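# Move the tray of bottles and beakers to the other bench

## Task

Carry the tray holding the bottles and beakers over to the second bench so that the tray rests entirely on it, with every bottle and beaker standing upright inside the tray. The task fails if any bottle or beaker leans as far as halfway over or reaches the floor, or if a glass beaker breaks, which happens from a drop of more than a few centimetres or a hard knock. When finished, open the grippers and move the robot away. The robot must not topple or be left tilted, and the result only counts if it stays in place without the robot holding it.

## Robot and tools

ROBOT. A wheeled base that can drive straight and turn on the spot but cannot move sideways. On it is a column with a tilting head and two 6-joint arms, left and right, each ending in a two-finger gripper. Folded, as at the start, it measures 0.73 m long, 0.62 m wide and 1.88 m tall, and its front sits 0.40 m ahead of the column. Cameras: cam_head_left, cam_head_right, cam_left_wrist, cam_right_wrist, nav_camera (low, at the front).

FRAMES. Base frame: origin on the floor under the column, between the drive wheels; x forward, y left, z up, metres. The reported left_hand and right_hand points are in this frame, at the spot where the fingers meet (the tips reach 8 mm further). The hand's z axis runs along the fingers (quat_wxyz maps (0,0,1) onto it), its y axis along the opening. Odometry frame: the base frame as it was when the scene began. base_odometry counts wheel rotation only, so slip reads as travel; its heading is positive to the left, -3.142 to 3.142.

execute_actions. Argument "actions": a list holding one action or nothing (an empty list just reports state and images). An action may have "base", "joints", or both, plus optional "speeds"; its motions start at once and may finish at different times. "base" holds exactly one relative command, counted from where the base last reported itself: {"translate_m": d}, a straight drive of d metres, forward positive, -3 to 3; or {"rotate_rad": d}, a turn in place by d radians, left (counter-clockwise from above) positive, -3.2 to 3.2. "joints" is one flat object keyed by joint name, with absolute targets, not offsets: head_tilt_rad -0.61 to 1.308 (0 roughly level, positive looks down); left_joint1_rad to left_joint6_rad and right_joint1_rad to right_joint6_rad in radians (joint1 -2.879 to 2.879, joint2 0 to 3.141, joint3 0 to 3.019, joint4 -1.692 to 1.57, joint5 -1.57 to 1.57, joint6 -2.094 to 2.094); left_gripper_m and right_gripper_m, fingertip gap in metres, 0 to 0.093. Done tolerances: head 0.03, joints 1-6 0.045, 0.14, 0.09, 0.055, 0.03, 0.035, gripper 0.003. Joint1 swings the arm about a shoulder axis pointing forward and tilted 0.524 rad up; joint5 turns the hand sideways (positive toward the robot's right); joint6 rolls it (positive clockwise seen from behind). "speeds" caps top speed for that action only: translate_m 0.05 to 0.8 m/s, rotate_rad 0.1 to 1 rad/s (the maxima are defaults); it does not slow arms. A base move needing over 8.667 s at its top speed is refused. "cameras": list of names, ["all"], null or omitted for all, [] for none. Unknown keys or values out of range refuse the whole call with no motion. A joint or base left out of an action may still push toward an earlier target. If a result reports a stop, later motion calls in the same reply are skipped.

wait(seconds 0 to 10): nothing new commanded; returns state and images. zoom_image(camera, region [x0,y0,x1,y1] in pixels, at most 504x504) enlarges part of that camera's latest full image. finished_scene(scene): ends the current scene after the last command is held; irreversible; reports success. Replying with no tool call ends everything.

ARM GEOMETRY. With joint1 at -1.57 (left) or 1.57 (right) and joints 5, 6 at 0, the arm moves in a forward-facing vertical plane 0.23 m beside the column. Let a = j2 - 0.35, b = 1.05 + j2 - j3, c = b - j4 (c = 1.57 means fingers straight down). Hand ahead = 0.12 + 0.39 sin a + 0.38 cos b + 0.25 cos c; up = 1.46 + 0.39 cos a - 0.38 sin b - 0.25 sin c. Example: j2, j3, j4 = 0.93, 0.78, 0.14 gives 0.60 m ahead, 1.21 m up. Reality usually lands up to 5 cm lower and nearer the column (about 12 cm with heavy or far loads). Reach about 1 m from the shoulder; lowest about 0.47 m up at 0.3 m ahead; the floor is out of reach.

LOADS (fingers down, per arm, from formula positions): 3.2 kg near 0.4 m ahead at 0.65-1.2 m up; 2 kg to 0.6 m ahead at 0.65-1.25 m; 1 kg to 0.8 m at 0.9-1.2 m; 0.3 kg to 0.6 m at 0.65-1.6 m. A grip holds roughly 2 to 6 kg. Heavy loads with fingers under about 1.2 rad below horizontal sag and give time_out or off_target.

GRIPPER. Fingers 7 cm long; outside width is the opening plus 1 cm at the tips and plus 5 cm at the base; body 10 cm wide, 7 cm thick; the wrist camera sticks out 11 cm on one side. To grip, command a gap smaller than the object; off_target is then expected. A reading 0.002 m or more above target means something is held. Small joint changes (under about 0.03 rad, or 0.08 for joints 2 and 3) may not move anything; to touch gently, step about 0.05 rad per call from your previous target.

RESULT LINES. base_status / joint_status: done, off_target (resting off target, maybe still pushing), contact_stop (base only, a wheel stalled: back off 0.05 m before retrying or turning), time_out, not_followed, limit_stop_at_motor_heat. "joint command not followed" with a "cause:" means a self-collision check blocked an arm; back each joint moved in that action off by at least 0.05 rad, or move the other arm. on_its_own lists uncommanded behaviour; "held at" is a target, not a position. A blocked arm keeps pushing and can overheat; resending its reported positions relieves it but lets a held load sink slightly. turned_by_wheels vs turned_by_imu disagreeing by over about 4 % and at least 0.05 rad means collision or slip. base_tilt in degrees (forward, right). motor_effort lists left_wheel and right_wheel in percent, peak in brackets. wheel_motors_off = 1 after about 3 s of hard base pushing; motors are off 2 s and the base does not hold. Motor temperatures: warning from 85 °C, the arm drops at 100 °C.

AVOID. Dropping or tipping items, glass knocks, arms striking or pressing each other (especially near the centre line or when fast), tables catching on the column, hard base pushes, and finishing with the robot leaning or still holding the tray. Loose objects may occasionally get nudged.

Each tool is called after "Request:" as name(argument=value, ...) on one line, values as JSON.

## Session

Request:
execute_actions(actions=[])

Scene clock: 0.00 s.
Motor temperatures (°C, as the motors report them): left_arm=[27 27 27 26 24 27] | right_arm=[25 29 26 26 25 26]
base_odometry: x=+0.000 y=+0.000 heading=+0.000 (m, m, rad; odometry frame)
turned_by_wheels: +0.000 (rad since the last result)
turned_by_imu: +0.000 (rad since the last result)
base_tilt: forward=+0.3 right=+0.4 (deg)
base_status: not commanded
joint_positions: head_tilt_rad=+0.870 left_joint1_rad=-1.594 left_joint2_rad=+0.870 left_joint3_rad=+0.416 left_joint4_rad=-0.918 left_joint5_rad=-0.014 left_joint6_rad=-0.082 left_gripper_m=+0.094 right_joint1_rad=+1.561 right_joint2_rad=+0.901 right_joint3_rad=+0.374 right_joint4_rad=-0.952 right_joint5_rad=+0.015 right_joint6_rad=+0.054 right_gripper_m=+0.094
joint_status: not commanded
wheel_motors_off: 0
motor_effort: left_wheel=+2 right_wheel=+0 (%)
left_hand: x=+0.1588 y=+0.2219 z=+1.2458 quat_wxyz=(+0.411, +0.025, -0.911, -0.017) (m; base frame)
right_hand: x=+0.1248 y=-0.2299 z=+1.2595 quat_wxyz=(+0.459, -0.025, -0.888, +0.022) (m; base frame)
pictures: cam_head_left, cam_head_right, cam_left_wrist, cam_right_wrist, nav_camera
camera_calibration (this result's frames):
cam_head_left: T_world_to_cam=[[-0.0466286, -0.998541, 0.0272421, -0.00916335], [-0.693475, 0.01273, -0.720368, 1.12909], [0.718971, -0.0524815, -0.693056, 0.959113], [0, 0, 0, 1]] pos_world=[0.0929975, 0.0268123, 1.47833]
cam_head_right: T_world_to_cam=[[-0.042768, -0.998536, 0.0331106, -0.0863863], [-0.704799, 0.00666474, -0.709376, 1.10857], [0.708117, -0.0536749, -0.704053, 0.974072], [0, 0, 0, 1]] pos_world=[0.0878665, -0.041365, 1.47505]
cam_left_wrist: T_world_to_cam=[[0.0132196, -0.99867, -0.0498313, 0.284277], [-0.10184, -0.0509213, 0.993497, -1.20236], [-0.994713, -0.0080588, -0.102378, 0.415279], [0, 0, 0, 1]] pos_world=[0.286877, 0.22602, 1.25122]
cam_right_wrist: T_world_to_cam=[[-0.0374839, -0.997887, 0.0530644, -0.286646], [0.0128856, 0.0526147, 0.998532, -1.24122], [-0.999214, 0.0381127, 0.0108862, 0.244939], [0, 0, 0, 1]] pos_world=[0.249996, -0.23007, 1.25194]
Images, in order (width x height): cam_head_left 504x504, cam_head_right 504x504, cam_left_wrist 504x504, cam_right_wrist 504x504, nav_camera 504x504.

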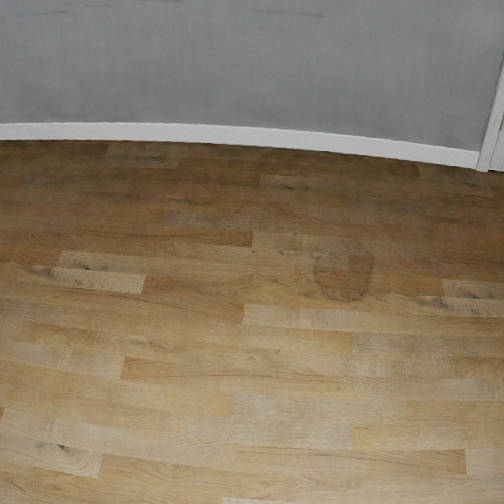

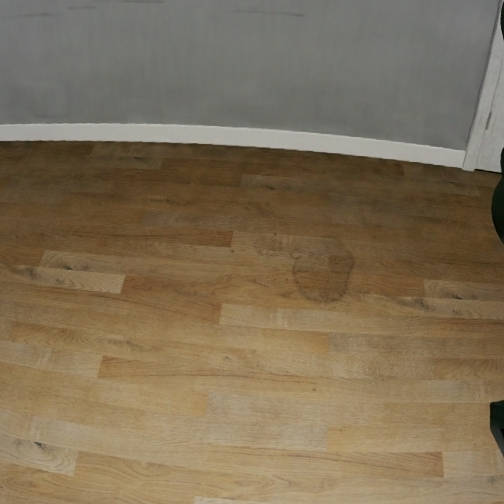

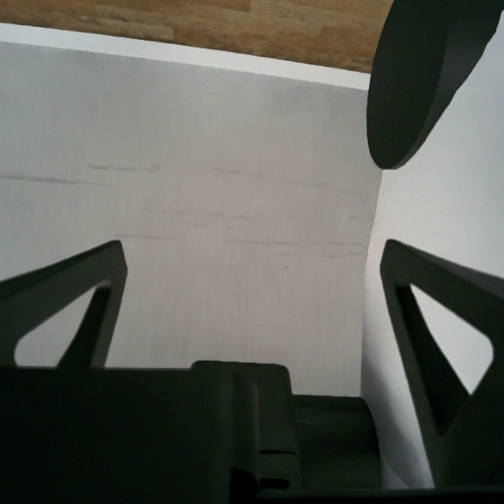

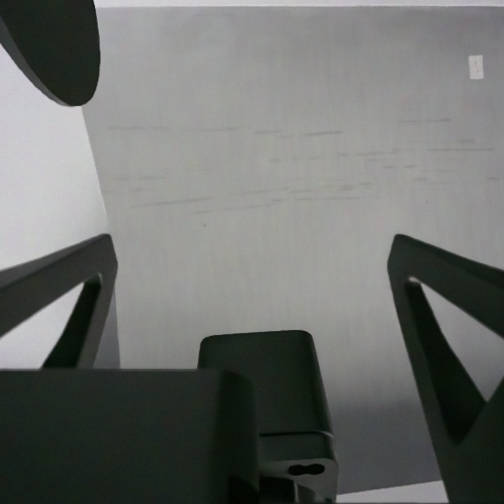

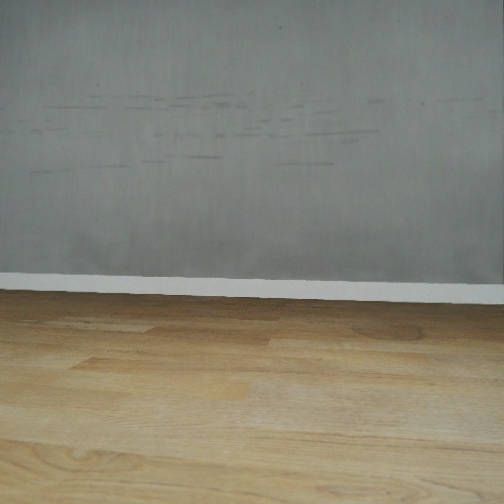

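Benches are likely left and right.

Request:
execute_actions(actions=[{"base":{"rotate_rad":1.5},"joints":{"head_tilt_rad":0.45}}], cameras=["cam_head_left","nav_camera","cam_left_wrist","cam_right_wrist"])

Scene clock: 3.27 s.
Motor temperatures (°C, as the motors report them): left_arm=[27 27 27 26 24 27] | right_arm=[25 29 26 26 25 26]
base_odometry: x=+0.000 y=+0.000 heading=+1.499 (m, m, rad; odometry frame)
turned_by_wheels: +1.499 (rad since the last result)
turned_by_imu: +1.486 (rad since the last result)
base_tilt: forward=+0.4 right=+0.4 (deg)
base_status: done
joint_positions: head_tilt_rad=+0.468 left_joint1_rad=-1.594 left_joint2_rad=+0.870 left_joint3_rad=+0.416 left_joint4_rad=-0.918 left_joint5_rad=-0.014 left_joint6_rad=-0.082 left_gripper_m=+0.094 right_joint1_rad=+1.561 right_joint2_rad=+0.901 right_joint3_rad=+0.374 right_joint4_rad=-0.952 right_joint5_rad=+0.015 right_joint6_rad=+0.054 right_gripper_m=+0.094
joint_status: all done
wheel_motors_off: 0
motor_effort: left_wheel=-6(44) right_wheel=+5(41) (%)
left_hand: x=+0.1588 y=+0.2219 z=+1.2458 quat_wxyz=(+0.411, +0.025, -0.911, -0.017) (m; base frame)
right_hand: x=+0.1248 y=-0.2299 z=+1.2595 quat_wxyz=(+0.459, -0.025, -0.888, +0.022) (m; base frame)
pictures: cam_head_left, cam_left_wrist, cam_right_wrist, nav_camera
camera_calibration (this result's frames):
cam_head_left: T_world_to_cam=[[-0.053568, -0.998541, 0.00684334, 0.0225977], [-0.356634, 0.01273, -0.934157, 1.44149], [0.932707, -0.0524815, -0.356796, 0.430585], [0, 0, 0, 1]] pos_world=[0.113685, 0.0268123, 1.50005]
cam_left_wrist: T_world_to_cam=[[0.0132196, -0.99867, -0.0498313, 0.284277], [-0.10184, -0.0509213, 0.993497, -1.20236], [-0.994713, -0.0080588, -0.102378, 0.415279], [0, 0, 0, 1]] pos_world=[0.286877, 0.22602, 1.25122]
cam_right_wrist: T_world_to_cam=[[-0.0374839, -0.997887, 0.0530644, -0.286646], [0.0128856, 0.0526147, 0.998532, -1.24122], [-0.999214, 0.0381127, 0.0108862, 0.244939], [0, 0, 0, 1]] pos_world=[0.249996, -0.23007, 1.25194]
Images, in order (width x height): cam_head_left 504x504, cam_left_wrist 504x504, cam_right_wrist 504x504, nav_camera 504x504.

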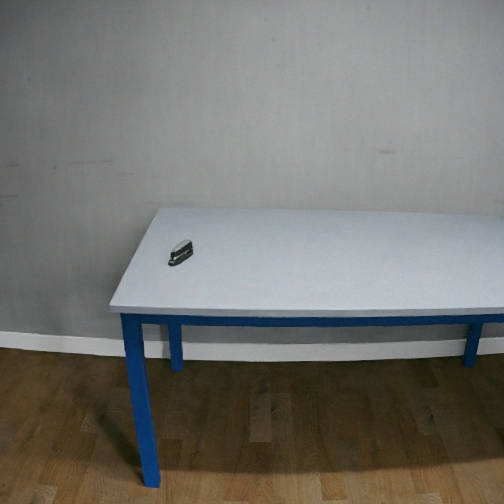

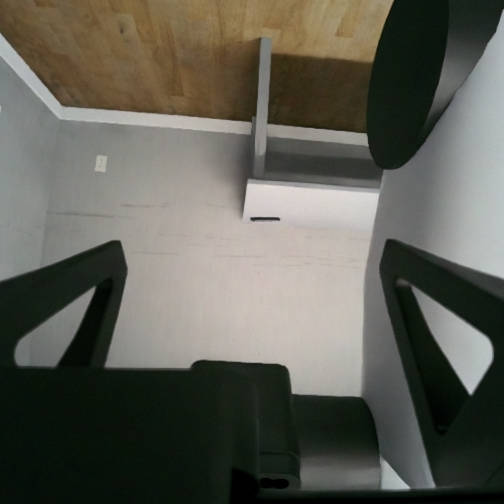

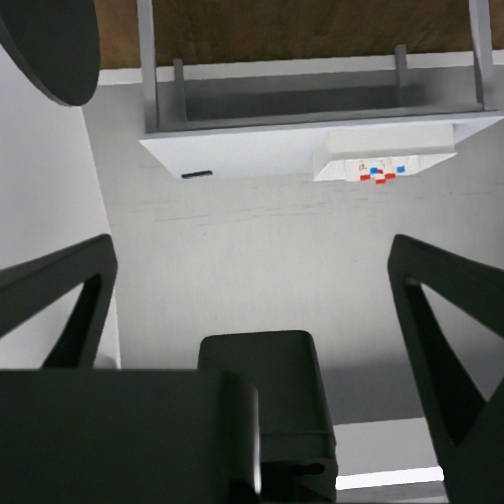

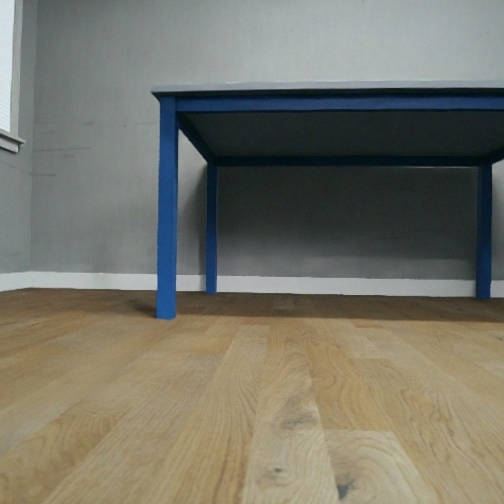

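Request:
execute_actions(actions=[{"base":{"rotate_rad":-2.9}}], cameras=["cam_head_left","nav_camera"])

Scene clock: 8.30 s.
Motor temperatures (°C, as the motors report them): left_arm=[27 27 27 26 24 27] | right_arm=[25 29 26 26 25 26]
base_odometry: x=+0.000 y=+0.000 heading=-1.400 (m, m, rad; odometry frame)
turned_by_wheels: -2.899 (rad since the last result)
turned_by_imu: -2.878 (rad since the last result)
base_tilt: forward=+0.4 right=+0.4 (deg)
base_status: done
joint_positions: head_tilt_rad=+0.468 left_joint1_rad=-1.594 left_joint2_rad=+0.870 left_joint3_rad=+0.416 left_joint4_rad=-0.918 left_joint5_rad=-0.014 left_joint6_rad=-0.082 left_gripper_m=+0.094 right_joint1_rad=+1.561 right_joint2_rad=+0.901 right_joint3_rad=+0.374 right_joint4_rad=-0.952 right_joint5_rad=+0.015 right_joint6_rad=+0.054 right_gripper_m=+0.094
joint_status: not commanded
wheel_motors_off: 0
motor_effort: left_wheel=+6(42) right_wheel=-5(24) (%)
left_hand: x=+0.1588 y=+0.2219 z=+1.2458 quat_wxyz=(+0.411, +0.025, -0.911, -0.017) (m; base frame)
right_hand: x=+0.1248 y=-0.2299 z=+1.2595 quat_wxyz=(+0.459, -0.025, -0.888, +0.022) (m; base frame)
pictures: cam_head_left, nav_camera
camera_calibration (this result's frames):
cam_head_left: T_world_to_cam=[[-0.0535684, -0.998541, 0.00683962, 0.0226034], [-0.356569, 0.01273, -0.934182, 1.44152], [0.932732, -0.0524815, -0.356731, 0.430484], [0, 0, 0, 1]] pos_world=[0.113688, 0.0268123, 1.50006]
Images, in order (width x height): cam_head_left 504x504, nav_camera 504x504.

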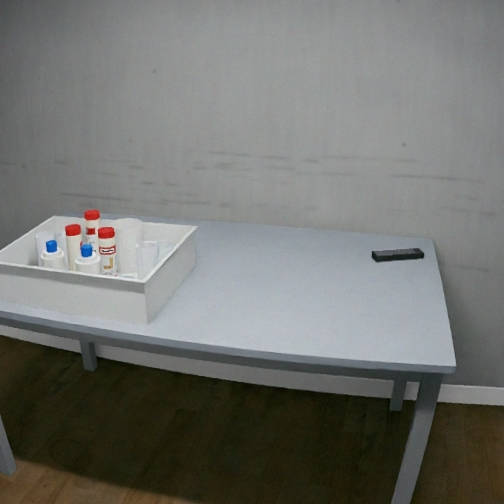

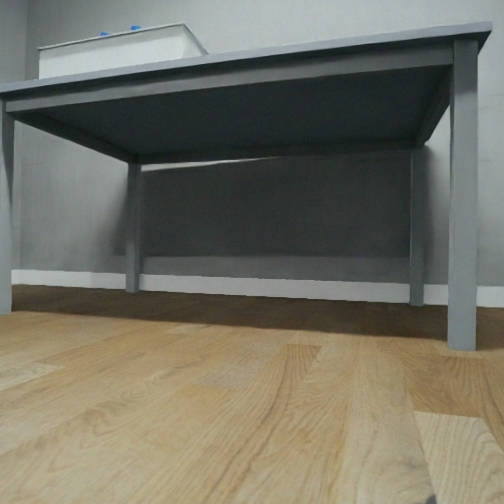

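Request:
execute_actions(actions=[{"base":{"rotate_rad":0.845}}], cameras=["cam_head_left"])

Request:
execute_actions(actions=[{"base":{"translate_m":1.08}}], cameras=[])

Request:
execute_actions(actions=[{"base":{"rotate_rad":-1.21},"joints":{"head_tilt_rad":0.8}}], cameras=["cam_head_left","nav_camera"])

Scene clock: 11.73 s.
Motor temperatures (°C, as the motors report them): left_arm=[27 27 27 26 24 27] | right_arm=[25 29 26 26 25 26]
base_odometry: x=+0.000 y=+0.000 heading=-0.557 (m, m, rad; odometry frame)
turned_by_wheels: +0.843 (rad since the last result)
turned_by_imu: +0.836 (rad since the last result)
base_tilt: forward=+0.4 right=+0.4 (deg)
base_status: done
joint_positions: head_tilt_rad=+0.468 left_joint1_rad=-1.594 left_joint2_rad=+0.870 left_joint3_rad=+0.416 left_joint4_rad=-0.918 left_joint5_rad=-0.014 left_joint6_rad=-0.082 left_gripper_m=+0.094 right_joint1_rad=+1.561 right_joint2_rad=+0.901 right_joint3_rad=+0.374 right_joint4_rad=-0.952 right_joint5_rad=+0.015 right_joint6_rad=+0.054 right_gripper_m=+0.094
joint_status: not commanded
wheel_motors_off: 0
motor_effort: left_wheel=+0(29) right_wheel=+0(26) (%)
left_hand: x=+0.1588 y=+0.2219 z=+1.2458 quat_wxyz=(+0.411, +0.025, -0.911, -0.017) (m; base frame)
right_hand: x=+0.1248 y=-0.2299 z=+1.2595 quat_wxyz=(+0.459, -0.025, -0.888, +0.022) (m; base frame)
pictures: cam_head_left
camera_calibration (this result's frames):
cam_head_left: T_world_to_cam=[[-0.0535685, -0.998541, 0.00683884, 0.0226046], [-0.356556, 0.01273, -0.934187, 1.44153], [0.932737, -0.0524815, -0.356718, 0.430463], [0, 0, 0, 1]] pos_world=[0.113688, 0.0268123, 1.50006]
Images, in order (width x height): cam_head_left 504x504.

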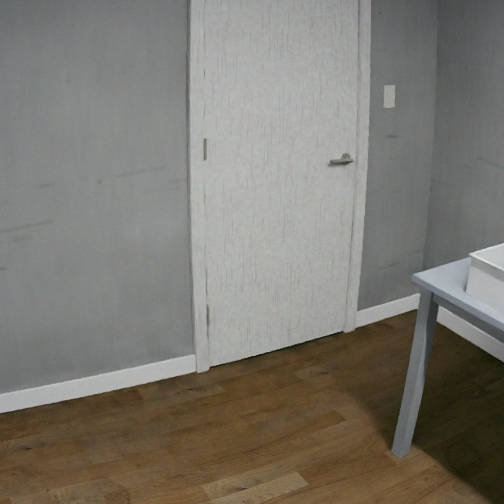

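Scene clock: 14.93 s.
Motor temperatures (°C, as the motors report them): left_arm=[27 27 27 26 24 27] | right_arm=[25 29 26 26 25 26]
base_odometry: x=+0.917 y=-0.571 heading=-0.557 (m, m, rad; odometry frame)
turned_by_wheels: +0.000 (rad since the last result)
turned_by_imu: -0.002 (rad since the last result)
base_tilt: forward=+0.4 right=+0.4 (deg)
base_status: done
joint_positions: head_tilt_rad=+0.468 left_joint1_rad=-1.594 left_joint2_rad=+0.870 left_joint3_rad=+0.419 left_joint4_rad=-0.918 left_joint5_rad=-0.014 left_joint6_rad=-0.082 left_gripper_m=+0.094 right_joint1_rad=+1.561 right_joint2_rad=+0.901 right_joint3_rad=+0.377 right_joint4_rad=-0.952 right_joint5_rad=+0.015 right_joint6_rad=+0.054 right_gripper_m=+0.094
joint_status: not commanded
wheel_motors_off: 0
motor_effort: left_wheel=-1(41) right_wheel=+1(48) (%)
left_hand: x=+0.1601 y=+0.2219 z=+1.2455 quat_wxyz=(+0.410, +0.025, -0.912, -0.016) (m; base frame)
right_hand: x=+0.1260 y=-0.2299 z=+1.2590 quat_wxyz=(+0.458, -0.025, -0.888, +0.022) (m; base frame)
pictures: none
No camera images: the call's "cameras" was empty. Leave "cameras" out to get every camera's image.

Scene clock: 17.73 s.
Motor temperatures (°C, as the motors report them): left_arm=[27 27 27 26 24 27] | right_arm=[25 29 26 26 25 26]
base_odometry: x=+0.917 y=-0.571 heading=-1.766 (m, m, rad; odometry frame)
turned_by_wheels: -1.209 (rad since the last result)
turned_by_imu: -1.200 (rad since the last result)
base_tilt: forward=+0.4 right=+0.4 (deg)
base_status: done
joint_positions: head_tilt_rad=+0.802 left_joint1_rad=-1.594 left_joint2_rad=+0.870 left_joint3_rad=+0.419 left_joint4_rad=-0.918 left_joint5_rad=-0.014 left_joint6_rad=-0.082 left_gripper_m=+0.094 right_joint1_rad=+1.561 right_joint2_rad=+0.901 right_joint3_rad=+0.377 right_joint4_rad=-0.952 right_joint5_rad=+0.015 right_joint6_rad=+0.054 right_gripper_m=+0.094
joint_status: all done
wheel_motors_off: 0
motor_effort: left_wheel=+6(36) right_wheel=-5(43) (%)
left_hand: x=+0.1601 y=+0.2219 z=+1.2455 quat_wxyz=(+0.410, +0.025, -0.912, -0.016) (m; base frame)
right_hand: x=+0.1260 y=-0.2299 z=+1.2590 quat_wxyz=(+0.458, -0.025, -0.888, +0.022) (m; base frame)
pictures: cam_head_left, nav_camera
camera_calibration (this result's frames):
cam_head_left: T_world_to_cam=[[-0.0483839, -0.998541, 0.0239866, -0.00406218], [-0.642542, 0.01273, -0.766145, 1.19704], [0.764722, -0.0524815, -0.64222, 0.878537], [0, 0, 0, 1]] pos_world=[0.0971175, 0.0268123, 1.48142]
Images, in order (width x height): cam_head_left 504x504, nav_camera 504x504.

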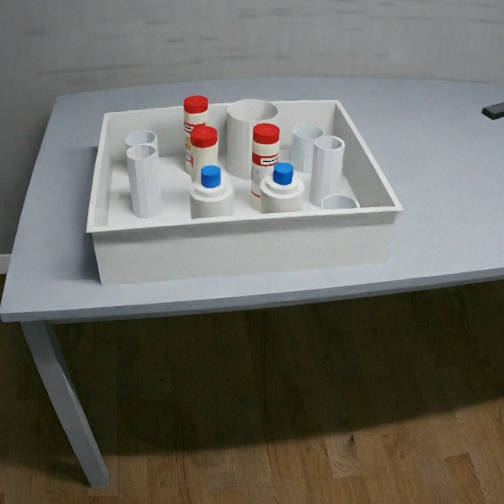

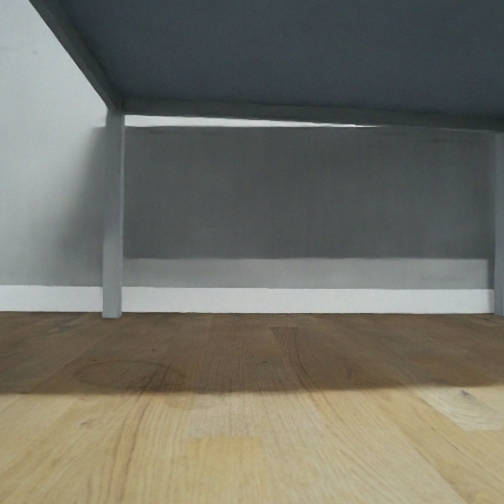

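Request:
execute_actions(actions=[{"base":{"rotate_rad":-0.25}}], cameras=[])

Request:
execute_actions(actions=[{"base":{"translate_m":0.33}}], cameras=[])

Request:
execute_actions(actions=[{"base":{"rotate_rad":0.356},"joints":{"head_tilt_rad":1.0,"left_joint1_rad":-1.45,"left_joint2_rad":1.25,"left_joint3_rad":0.92,"left_joint4_rad":-0.19,"left_joint5_rad":0.1,"left_joint6_rad":0,"left_gripper_m":0.04,"right_joint1_rad":1.48,"right_joint2_rad":1.25,"right_joint3_rad":0.92,"right_joint4_rad":-0.19,"right_joint5_rad":-0.1,"right_joint6_rad":0,"right_gripper_m":0.04}}], cameras=["cam_head_left"])

Scene clock: 20.17 s.
Motor temperatures (°C, as the motors report them): left_arm=[27 27 27 26 24 27] | right_arm=[25 29 26 26 25 26]
base_odometry: x=+0.917 y=-0.571 heading=-2.015 (m, m, rad; odometry frame)
turned_by_wheels: -0.249 (rad since the last result)
turned_by_imu: -0.248 (rad since the last result)
base_tilt: forward=+0.3 right=+0.5 (deg)
base_status: done
joint_positions: head_tilt_rad=+0.802 left_joint1_rad=-1.594 left_joint2_rad=+0.870 left_joint3_rad=+0.419 left_joint4_rad=-0.918 left_joint5_rad=-0.014 left_joint6_rad=-0.082 left_gripper_m=+0.094 right_joint1_rad=+1.561 right_joint2_rad=+0.901 right_joint3_rad=+0.376 right_joint4_rad=-0.952 right_joint5_rad=+0.015 right_joint6_rad=+0.054 right_gripper_m=+0.094
joint_status: not commanded
wheel_motors_off: 0
motor_effort: left_wheel=+6(33) right_wheel=-5(27) (%)
left_hand: x=+0.1601 y=+0.2219 z=+1.2455 quat_wxyz=(+0.410, +0.025, -0.912, -0.016) (m; base frame)
right_hand: x=+0.1256 y=-0.2299 z=+1.2592 quat_wxyz=(+0.458, -0.025, -0.888, +0.022) (m; base frame)
pictures: none
No camera images: the call's "cameras" was empty. Leave "cameras" out to get every camera's image.

Scene clock: 22.13 s.
Motor temperatures (°C, as the motors report them): left_arm=[27 27 27 26 24 27] | right_arm=[25 29 26 26 25 26]
base_odometry: x=+0.775 y=-0.869 heading=-2.016 (m, m, rad; odometry frame)
turned_by_wheels: -0.001 (rad since the last result)
turned_by_imu: -0.002 (rad since the last result)
base_tilt: forward=+0.4 right=+0.4 (deg)
base_status: done
joint_positions: head_tilt_rad=+0.803 left_joint1_rad=-1.594 left_joint2_rad=+0.870 left_joint3_rad=+0.419 left_joint4_rad=-0.918 left_joint5_rad=-0.014 left_joint6_rad=-0.082 left_gripper_m=+0.094 right_joint1_rad=+1.561 right_joint2_rad=+0.901 right_joint3_rad=+0.377 right_joint4_rad=-0.952 right_joint5_rad=+0.015 right_joint6_rad=+0.054 right_gripper_m=+0.094
joint_status: not commanded
wheel_motors_off: 0
motor_effort: left_wheel=-1(68) right_wheel=+1(44) (%)
left_hand: x=+0.1603 y=+0.2219 z=+1.2454 quat_wxyz=(+0.409, +0.025, -0.912, -0.016) (m; base frame)
right_hand: x=+0.1260 y=-0.2299 z=+1.2590 quat_wxyz=(+0.458, -0.025, -0.888, +0.022) (m; base frame)
pictures: none
No camera images: the call's "cameras" was empty. Leave "cameras" out to get every camera's image.

Scene clock: 23.83 s.
Motor temperatures (°C, as the motors report them): left_arm=[27 27 27 26 24 27] | right_arm=[25 30 26 26 25 26]
base_odometry: x=+0.775 y=-0.869 heading=-1.661 (m, m, rad; odometry frame)
turned_by_wheels: +0.355 (rad since the last result)
turned_by_imu: +0.351 (rad since the last result)
base_tilt: forward=+0.4 right=+0.4 (deg)
base_status: done
joint_positions: head_tilt_rad=+1.000 left_joint1_rad=-1.453 left_joint2_rad=+1.246 left_joint3_rad=+0.923 left_joint4_rad=-0.198 left_joint5_rad=+0.099 left_joint6_rad=-0.012 left_gripper_m=+0.040 right_joint1_rad=+1.478 right_joint2_rad=+1.253 right_joint3_rad=+0.922 right_joint4_rad=-0.202 right_joint5_rad=-0.098 right_joint6_rad=+0.007 right_gripper_m=+0.040
joint_status: all done
wheel_motors_off: 0
motor_effort: left_wheel=-4(59) right_wheel=+4(35) (%)
left_hand: x=+0.5010 y=+0.2713 z=+1.0776 quat_wxyz=(-0.003, +0.035, -0.999, -0.002) (m; base frame)
right_hand: x=+0.4973 y=-0.2586 z=+1.0742 quat_wxyz=(+0.004, -0.027, -1.000, -0.009) (m; base frame)
pictures: cam_head_left
camera_calibration (this result's frames):
cam_head_left: T_world_to_cam=[[-0.0427187, -0.998541, 0.0330374, -0.0182837], [-0.780723, 0.01273, -0.624747, 0.9862], [0.623415, -0.0524815, -0.780128, 1.09798], [0, 0, 0, 1]] pos_world=[0.0846709, 0.0268123, 1.4733]
Images, in order (width x height): cam_head_left 504x504.

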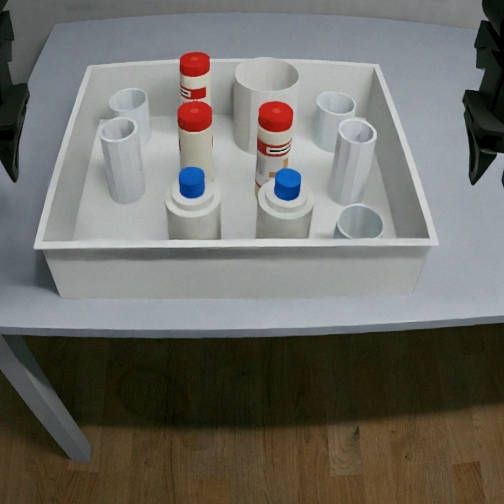

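Request:
execute_actions(actions=[{"base":{"translate_m":0.215},"speeds":{"translate_m":0.25},"joints":{"head_tilt_rad":1.2,"left_gripper_m":0.035,"right_gripper_m":0.035}}], cameras=[])

Request:
execute_actions(actions=[{"joints":{"left_joint1_rad":-1.47,"right_joint1_rad":1.495,"left_joint2_rad":1.64,"left_joint3_rad":1.16,"left_joint4_rad":-0.03,"right_joint2_rad":1.64,"right_joint3_rad":1.16,"right_joint4_rad":-0.03}}], cameras=["cam_head_left","cam_left_wrist","cam_right_wrist"])

Scene clock: 26.90 s.
Motor temperatures (°C, as the motors report them): left_arm=[27 28 27 26 24 27] | right_arm=[25 30 26 26 25 26]
base_odometry: x=+0.756 y=-1.083 heading=-1.660 (m, m, rad; odometry frame)
turned_by_wheels: +0.001 (rad since the last result)
turned_by_imu: +0.000 (rad since the last result)
base_tilt: forward=+0.4 right=+0.5 (deg)
base_status: done
joint_positions: head_tilt_rad=+1.198 left_joint1_rad=-1.453 left_joint2_rad=+1.246 left_joint3_rad=+0.922 left_joint4_rad=-0.195 left_joint5_rad=+0.099 left_joint6_rad=-0.012 left_gripper_m=+0.035 right_joint1_rad=+1.478 right_joint2_rad=+1.253 right_joint3_rad=+0.918 right_joint4_rad=-0.202 right_joint5_rad=-0.098 right_joint6_rad=+0.007 right_gripper_m=+0.035
joint_status: all done
wheel_motors_off: 0
motor_effort: left_wheel=+2(55) right_wheel=-1(53) (%)
left_hand: x=+0.5014 y=+0.2713 z=+1.0776 quat_wxyz=(-0.004, +0.035, -0.999, -0.002) (m; base frame)
right_hand: x=+0.4949 y=-0.2585 z=+1.0739 quat_wxyz=(+0.005, -0.027, -1.000, -0.009) (m; base frame)
pictures: none
No camera images: the call's "cameras" was empty. Leave "cameras" out to get every camera's image.

Scene clock: 28.20 s.
Motor temperatures (°C, as the motors report them): left_arm=[27 28 27 26 24 27] | right_arm=[25 30 26 26 25 26]
base_odometry: x=+0.756 y=-1.083 heading=-1.660 (m, m, rad; odometry frame)
turned_by_wheels: +0.000 (rad since the last result)
turned_by_imu: +0.000 (rad since the last result)
base_tilt: forward=+0.4 right=+0.4 (deg)
base_status: not commanded
joint_positions: head_tilt_rad=+1.198 left_joint1_rad=-1.462 left_joint2_rad=+1.656 left_joint3_rad=+1.156 left_joint4_rad=-0.029 left_joint5_rad=+0.099 left_joint6_rad=-0.012 left_gripper_m=+0.035 right_joint1_rad=+1.490 right_joint2_rad=+1.658 right_joint3_rad=+1.159 right_joint4_rad=-0.033 right_joint5_rad=-0.098 right_joint6_rad=+0.007 right_gripper_m=+0.035
joint_status: all done
wheel_motors_off: 0
motor_effort: left_wheel=+2(4) right_wheel=-2(5) (%)
left_hand: x=+0.5021 y=+0.2805 z=+0.9306 quat_wxyz=(+0.002, +0.034, -0.999, +0.002) (m; base frame)
right_hand: x=+0.5023 y=-0.2626 z=+0.9285 quat_wxyz=(+0.004, -0.024, -1.000, -0.014) (m; base frame)
pictures: cam_head_left, cam_left_wrist, cam_right_wrist
camera_calibration (this result's frames):
cam_head_left: T_world_to_cam=[[-0.0353753, -0.998541, 0.0408037, -0.0306109], [-0.888475, 0.01273, -0.458749, 0.735951], [0.45756, -0.0524815, -0.887629, 1.27182], [0, 0, 0, 1]] pos_world=[0.0708546, 0.0268123, 1.46777]
cam_left_wrist: T_world_to_cam=[[0.0536171, -0.998518, -0.00928242, 0.264536], [-0.809826, -0.0489198, 0.584626, -0.115784], [-0.584214, -0.0238288, -0.811249, 1.18289], [0, 0, 0, 1]] pos_world=[0.583115, 0.286667, 1.02977]
cam_right_wrist: T_world_to_cam=[[-0.0489025, -0.99784, -0.0438549, -0.191756], [-0.804391, 0.0133179, 0.593951, -0.13803], [-0.592084, 0.0643221, -0.803305, 1.18534], [0, 0, 0, 1]] pos_world=[0.581416, -0.265747, 1.02577]
Images, in order (width x height): cam_head_left 504x504, cam_left_wrist 504x504, cam_right_wrist 504x504.

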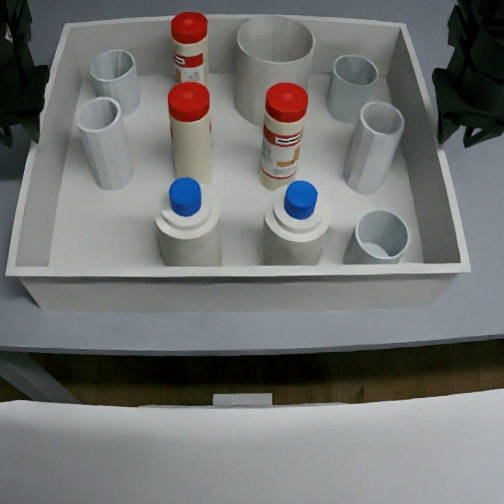

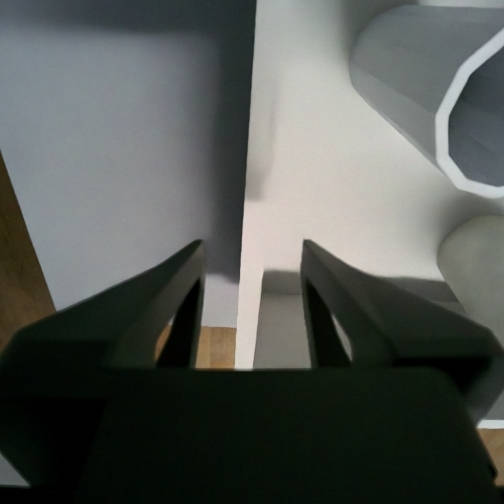

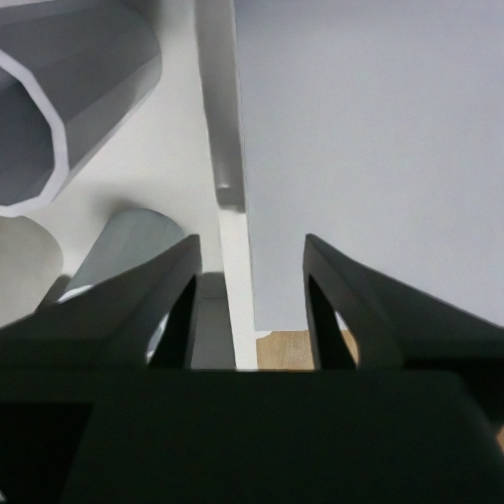

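Request:
execute_actions(actions=[{"joints":{"right_joint1_rad":1.52,"left_joint2_rad":1.72,"left_joint3_rad":1.22,"left_joint4_rad":0.01,"right_joint2_rad":1.72,"right_joint3_rad":1.22,"right_joint4_rad":0.01}}], cameras=["cam_left_wrist","cam_right_wrist"])

Scene clock: 29.30 s.
Motor temperatures (°C, as the motors report them): left_arm=[27 28 27 26 24 27] | right_arm=[25 30 26 26 25 26]
base_odometry: x=+0.756 y=-1.083 heading=-1.660 (m, m, rad; odometry frame)
turned_by_wheels: +0.000 (rad since the last result)
turned_by_imu: +0.000 (rad since the last result)
base_tilt: forward=+0.4 right=+0.4 (deg)
base_status: not commanded
joint_positions: head_tilt_rad=+1.198 left_joint1_rad=-1.462 left_joint2_rad=+1.707 left_joint3_rad=+1.222 left_joint4_rad=+0.005 left_joint5_rad=+0.099 left_joint6_rad=-0.012 left_gripper_m=+0.035 right_joint1_rad=+1.520 right_joint2_rad=+1.701 right_joint3_rad=+1.221 right_joint4_rad=-0.003 right_joint5_rad=-0.098 right_joint6_rad=+0.007 right_gripper_m=+0.035
joint_status: all done
wheel_motors_off: 0
motor_effort: left_wheel=+2(3) right_wheel=-1(3) (%)
left_hand: x=+0.5246 y=+0.2836 z=+0.9118 quat_wxyz=(-0.023, +0.031, -0.999, +0.002) (m; base frame)
right_hand: x=+0.5261 y=-0.2437 z=+0.9122 quat_wxyz=(-0.021, -0.015, -0.999, -0.027) (m; base frame)
pictures: cam_left_wrist, cam_right_wrist
camera_calibration (this result's frames):
cam_left_wrist: T_world_to_cam=[[0.0494004, -0.998734, -0.00944378, 0.268584], [-0.837871, -0.0465864, 0.543877, -0.0352519], [-0.543628, -0.018955, -0.839112, 1.18367], [0, 0, 0, 1]] pos_world=[0.600669, 0.289039, 1.01494]
cam_right_wrist: T_world_to_cam=[[-0.0282398, -0.997135, -0.070178, -0.159151], [-0.83277, -0.0153636, 0.553405, -0.0645332], [-0.552898, 0.0740702, -0.82995, 1.19127], [0, 0, 0, 1]] pos_world=[0.600413, -0.247924, 1.01324]
Images, in order (width x height): cam_left_wrist 504x504, cam_right_wrist 504x504.

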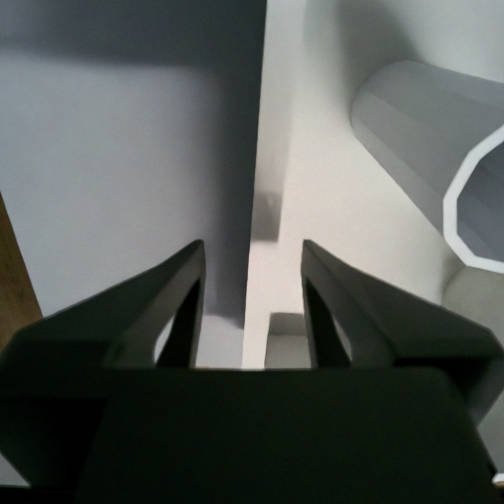

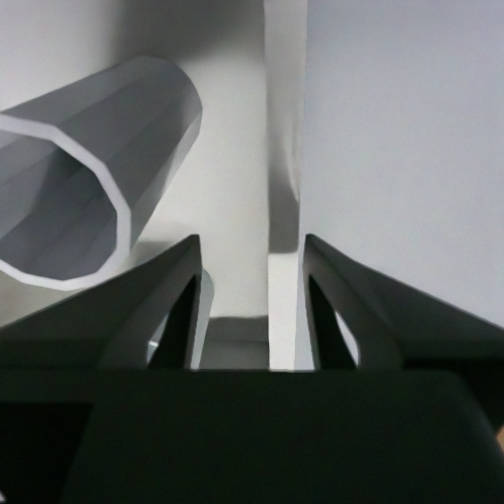

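Request:
execute_actions(actions=[{"joints":{"right_joint1_rad":1.492,"left_gripper_m":0.045}}], cameras=["cam_left_wrist","cam_right_wrist"])

Scene clock: 30.43 s.
Motor temperatures (°C, as the motors report them): left_arm=[27 28 27 26 24 27] | right_arm=[25 30 26 26 25 26]
base_odometry: x=+0.756 y=-1.083 heading=-1.660 (m, m, rad; odometry frame)
turned_by_wheels: +0.000 (rad since the last result)
turned_by_imu: +0.000 (rad since the last result)
base_tilt: forward=+0.4 right=+0.4 (deg)
base_status: not commanded
joint_positions: head_tilt_rad=+1.198 left_joint1_rad=-1.462 left_joint2_rad=+1.707 left_joint3_rad=+1.222 left_joint4_rad=+0.005 left_joint5_rad=+0.099 left_joint6_rad=-0.012 left_gripper_m=+0.045 right_joint1_rad=+1.491 right_joint2_rad=+1.701 right_joint3_rad=+1.221 right_joint4_rad=-0.003 right_joint5_rad=-0.099 right_joint6_rad=+0.007 right_gripper_m=+0.035
joint_status: all done
wheel_motors_off: 0
motor_effort: left_wheel=+2(3) right_wheel=-1(1) (%)
left_hand: x=+0.5246 y=+0.2836 z=+0.9118 quat_wxyz=(-0.023, +0.031, -0.999, +0.002) (m; base frame)
right_hand: x=+0.5257 y=-0.2637 z=+0.9130 quat_wxyz=(-0.021, -0.022, -0.999, -0.015) (m; base frame)
pictures: cam_left_wrist, cam_right_wrist
camera_calibration (this result's frames):
cam_left_wrist: T_world_to_cam=[[0.0494004, -0.998734, -0.00944378, 0.268584], [-0.837871, -0.0465864, 0.543877, -0.0352519], [-0.543628, -0.018955, -0.839112, 1.18367], [0, 0, 0, 1]] pos_world=[0.600669, 0.289039, 1.01494]
cam_right_wrist: T_world_to_cam=[[-0.0426856, -0.998052, -0.0455092, -0.194272], [-0.832813, 0.010382, 0.553457, -0.058822], [-0.551906, 0.0615254, -0.831633, 1.19083], [0, 0, 0, 1]] pos_world=[0.599946, -0.266549, 1.01405]
Images, in order (width x height): cam_left_wrist 504x504, cam_right_wrist 504x504.

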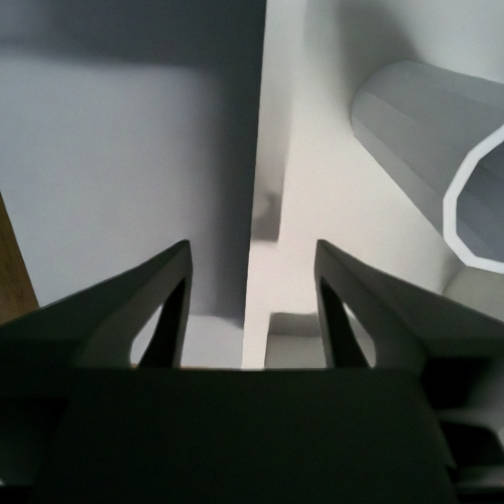

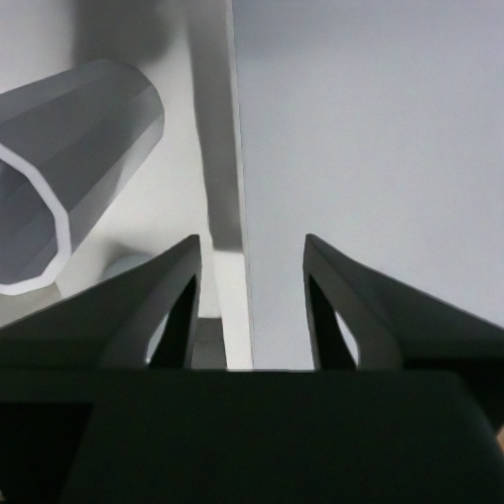

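Request:
execute_actions(actions=[{"joints":{"right_gripper_m":0.05}}], cameras=[])

Request:
execute_actions(actions=[{"joints":{"left_joint2_rad":1.83,"left_joint3_rad":1.28,"left_joint4_rad":0.03,"right_joint2_rad":1.83,"right_joint3_rad":1.28,"right_joint4_rad":0.03}}], cameras=["cam_head_left","cam_left_wrist","cam_right_wrist"])

Scene clock: 31.50 s.
Motor temperatures (°C, as the motors report them): left_arm=[27 28 27 26 24 27] | right_arm=[25 30 26 26 25 26]
base_odometry: x=+0.756 y=-1.083 heading=-1.660 (m, m, rad; odometry frame)
turned_by_wheels: +0.000 (rad since the last result)
turned_by_imu: +0.000 (rad since the last result)
base_tilt: forward=+0.4 right=+0.4 (deg)
base_status: not commanded
joint_positions: head_tilt_rad=+1.198 left_joint1_rad=-1.462 left_joint2_rad=+1.707 left_joint3_rad=+1.222 left_joint4_rad=+0.005 left_joint5_rad=+0.099 left_joint6_rad=-0.012 left_gripper_m=+0.045 right_joint1_rad=+1.491 right_joint2_rad=+1.701 right_joint3_rad=+1.221 right_joint4_rad=-0.003 right_joint5_rad=-0.099 right_joint6_rad=+0.007 right_gripper_m=+0.050
joint_status: all done
wheel_motors_off: 0
motor_effort: left_wheel=+2(2) right_wheel=-2(1) (%)
left_hand: x=+0.5246 y=+0.2836 z=+0.9118 quat_wxyz=(-0.023, +0.031, -0.999, +0.002) (m; base frame)
right_hand: x=+0.5257 y=-0.2637 z=+0.9130 quat_wxyz=(-0.021, -0.022, -0.999, -0.015) (m; base frame)
pictures: none
No camera images: the call's "cameras" was empty. Leave "cameras" out to get every camera's image.

Scene clock: 32.50 s.
Motor temperatures (°C, as the motors report them): left_arm=[27 28 27 26 24 27] | right_arm=[25 30 26 26 25 26]
base_odometry: x=+0.756 y=-1.083 heading=-1.660 (m, m, rad; odometry frame)
turned_by_wheels: +0.000 (rad since the last result)
turned_by_imu: +0.000 (rad since the last result)
base_tilt: forward=+0.4 right=+0.4 (deg)
base_status: not commanded
joint_positions: head_tilt_rad=+1.198 left_joint1_rad=-1.462 left_joint2_rad=+1.835 left_joint3_rad=+1.280 left_joint4_rad=+0.027 left_joint5_rad=+0.099 left_joint6_rad=-0.012 left_gripper_m=+0.045 right_joint1_rad=+1.491 right_joint2_rad=+1.830 right_joint3_rad=+1.278 right_joint4_rad=+0.019 right_joint5_rad=-0.099 right_joint6_rad=+0.007 right_gripper_m=+0.050
joint_status: all done
wheel_motors_off: 0
motor_effort: left_wheel=+2(3) right_wheel=-2(3) (%)
left_hand: x=+0.4928 y=+0.2864 z=+0.8630 quat_wxyz=(+0.001, +0.034, -0.999, +0.002) (m; base frame)
right_hand: x=+0.4933 y=-0.2658 z=+0.8637 quat_wxyz=(+0.004, -0.024, -1.000, -0.015) (m; base frame)
pictures: cam_head_left, cam_left_wrist, cam_right_wrist
camera_calibration (this result's frames):
cam_head_left: T_world_to_cam=[[-0.0353753, -0.998541, 0.0408037, -0.0306109], [-0.888475, 0.01273, -0.458749, 0.735951], [0.45756, -0.0524815, -0.887629, 1.27182], [0, 0, 0, 1]] pos_world=[0.0708546, 0.0268123, 1.46777]
cam_left_wrist: T_world_to_cam=[[0.0535522, -0.998522, -0.00928332, 0.270337], [-0.810273, -0.0488857, 0.58401, -0.0828437], [-0.583601, -0.023753, -0.811693, 1.12286], [0, 0, 0, 1]] pos_world=[0.573701, 0.292559, 0.962313]
cam_right_wrist: T_world_to_cam=[[-0.0483772, -0.997805, -0.0452216, -0.197382], [-0.804181, 0.012057, 0.594262, -0.107363], [-0.592412, 0.0651151, -0.802999, 1.1283], [0, 0, 0, 1]] pos_world=[0.572531, -0.269124, 0.9609]
Images, in order (width x height): cam_head_left 504x504, cam_left_wrist 504x504, cam_right_wrist 504x504.

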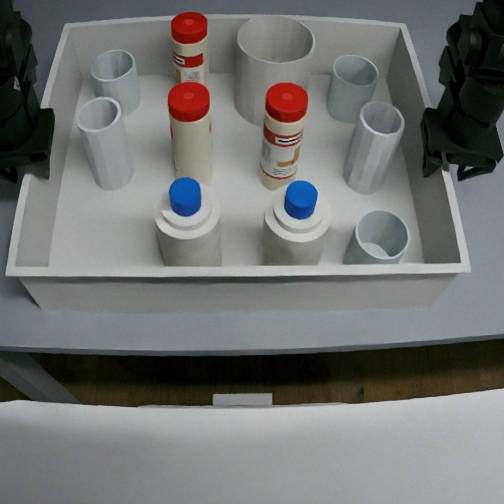

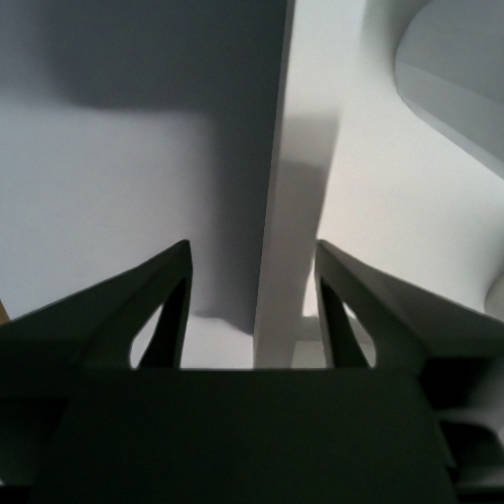

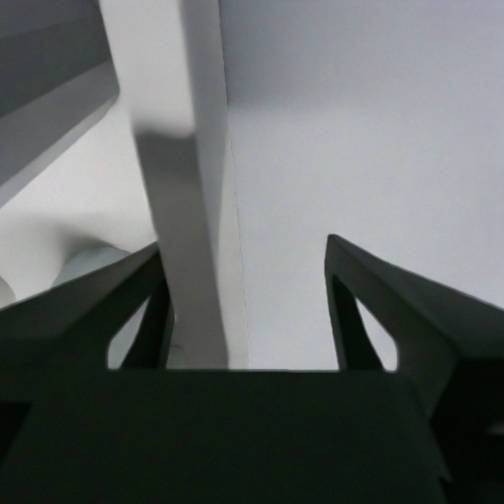

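Request:
execute_actions(actions=[{"joints":{"left_joint1_rad":-1.492,"right_joint1_rad":1.522}}], cameras=["cam_left_wrist","cam_right_wrist"])

Scene clock: 33.43 s.
Motor temperatures (°C, as the motors report them): left_arm=[27 28 27 26 24 27] | right_arm=[25 31 26 26 25 26]
base_odometry: x=+0.756 y=-1.083 heading=-1.660 (m, m, rad; odometry frame)
turned_by_wheels: +0.000 (rad since the last result)
turned_by_imu: +0.000 (rad since the last result)
base_tilt: forward=+0.4 right=+0.4 (deg)
base_status: not commanded
joint_positions: head_tilt_rad=+1.198 left_joint1_rad=-1.488 left_joint2_rad=+1.835 left_joint3_rad=+1.280 left_joint4_rad=+0.027 left_joint5_rad=+0.099 left_joint6_rad=-0.012 left_gripper_m=+0.045 right_joint1_rad=+1.524 right_joint2_rad=+1.830 right_joint3_rad=+1.278 right_joint4_rad=+0.019 right_joint5_rad=-0.099 right_joint6_rad=+0.007 right_gripper_m=+0.050
joint_status: all done
wheel_motors_off: 0
motor_effort: left_wheel=+2(3) right_wheel=-2(2) (%)
left_hand: x=+0.4934 y=+0.2675 z=+0.8618 quat_wxyz=(+0.002, +0.027, -1.000, +0.014) (m; base frame)
right_hand: x=+0.4938 y=-0.2425 z=+0.8628 quat_wxyz=(+0.004, -0.016, -0.999, -0.029) (m; base frame)
pictures: cam_left_wrist, cam_right_wrist
camera_calibration (this result's frames):
cam_left_wrist: T_world_to_cam=[[0.0404062, -0.999092, 0.0134862, 0.238361], [-0.810759, -0.0248949, 0.584851, -0.0894274], [-0.583984, -0.0345656, -0.811029, 1.12436], [0, 0, 0, 1]] pos_world=[0.574474, 0.274782, 0.960975]
cam_right_wrist: T_world_to_cam=[[-0.0322068, -0.996795, -0.0732295, -0.157664], [-0.804136, -0.0176697, 0.594183, -0.11394], [-0.593573, 0.0780232, -0.800989, 1.12837], [0, 0, 0, 1]] pos_world=[0.573069, -0.247211, 0.959969]
Images, in order (width x height): cam_left_wrist 504x504, cam_right_wrist 504x504.

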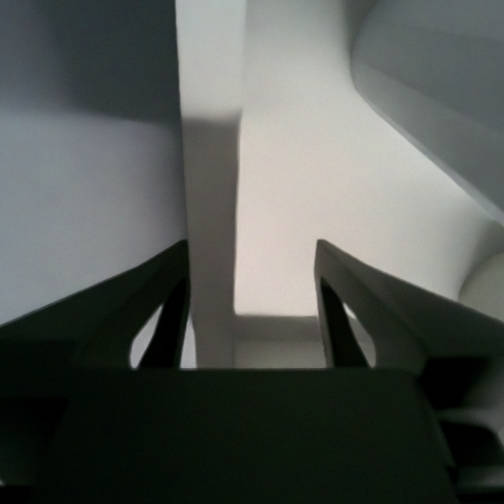

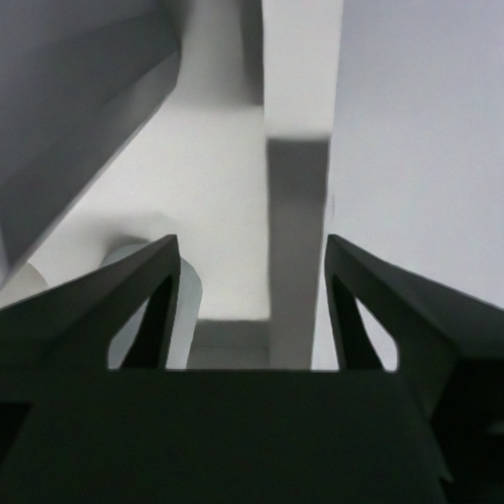

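Request:
execute_actions(actions=[{"joints":{"left_joint1_rad":-1.472,"right_joint1_rad":1.504,"left_gripper_m":0,"right_gripper_m":0}}], cameras=["cam_head_left","cam_left_wrist","cam_right_wrist"])

Scene clock: 34.33 s.
Motor temperatures (°C, as the motors report them): left_arm=[27 29 27 26 24 27] | right_arm=[25 31 26 26 25 26]
base_odometry: x=+0.756 y=-1.083 heading=-1.660 (m, m, rad; odometry frame)
turned_by_wheels: +0.000 (rad since the last result)
turned_by_imu: +0.000 (rad since the last result)
base_tilt: forward=+0.5 right=+0.4 (deg)
base_status: not commanded
joint_positions: head_tilt_rad=+1.198 left_joint1_rad=-1.471 left_joint2_rad=+1.835 left_joint3_rad=+1.280 left_joint4_rad=+0.027 left_joint5_rad=+0.111 left_joint6_rad=+0.037 left_gripper_m=+0.008 right_joint1_rad=+1.508 right_joint2_rad=+1.830 right_joint3_rad=+1.278 right_joint4_rad=+0.019 right_joint5_rad=-0.107 right_joint6_rad=-0.036 right_gripper_m=+0.007
joint_status: left_gripper_m off_target (ended at +0.008, target +0.000); right_gripper_m off_target (ended at +0.007, target +0.000); the others done
wheel_motors_off: 0
motor_effort: left_wheel=+3(3) right_wheel=-3(3) (%)
left_hand: x=+0.4932 y=+0.2775 z=+0.8626 quat_wxyz=(+0.001, +0.007, -1.000, +0.012) (m; base frame)
right_hand: x=+0.4939 y=-0.2522 z=+0.8632 quat_wxyz=(+0.003, +0.002, -1.000, -0.027) (m; base frame)
pictures: cam_head_left, cam_left_wrist, cam_right_wrist
camera_calibration (this result's frames):
cam_head_left: T_world_to_cam=[[-0.0353753, -0.998541, 0.0408037, -0.0306109], [-0.888475, 0.01273, -0.458749, 0.735951], [0.45756, -0.0524815, -0.887628, 1.27182], [0, 0, 0, 1]] pos_world=[0.0708546, 0.0268123, 1.46777]
cam_left_wrist: T_world_to_cam=[[-0.000401278, -0.999936, 0.0112626, 0.270642], [-0.812427, 0.0068928, 0.583023, -0.0962035], [-0.583063, -0.00891608, -0.812378, 1.11878], [0, 0, 0, 1]] pos_world=[0.57427, 0.281263, 0.961913]
cam_right_wrist: T_world_to_cam=[[0.00269174, -0.997626, -0.0688098, -0.188636], [-0.804862, -0.0429972, 0.591902, -0.118315], [-0.593456, 0.0537892, -0.803067, 1.12513], [0, 0, 0, 1]] pos_world=[0.572993, -0.253795, 0.960602]
Images, in order (width x height): cam_head_left 504x504, cam_left_wrist 504x504, cam_right_wrist 504x504.

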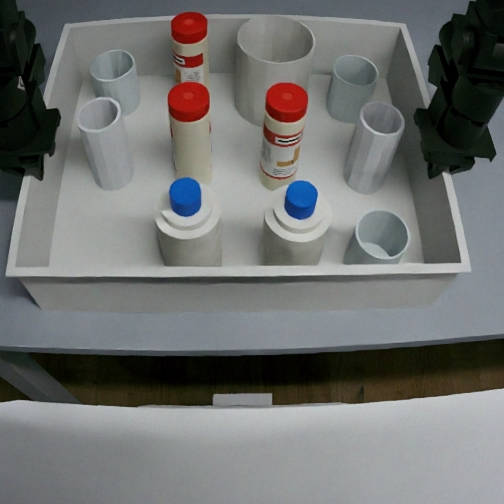

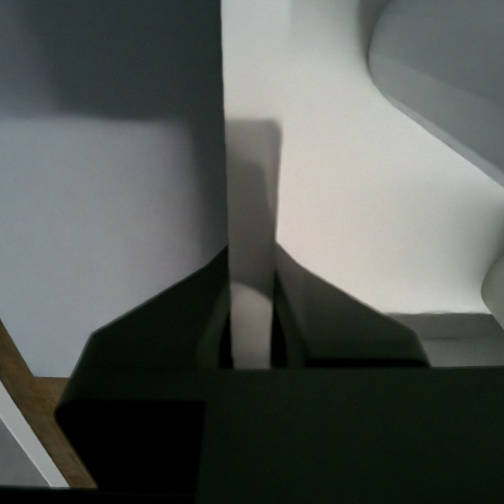

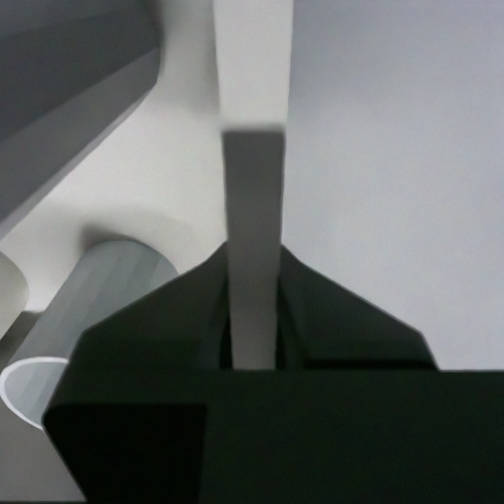

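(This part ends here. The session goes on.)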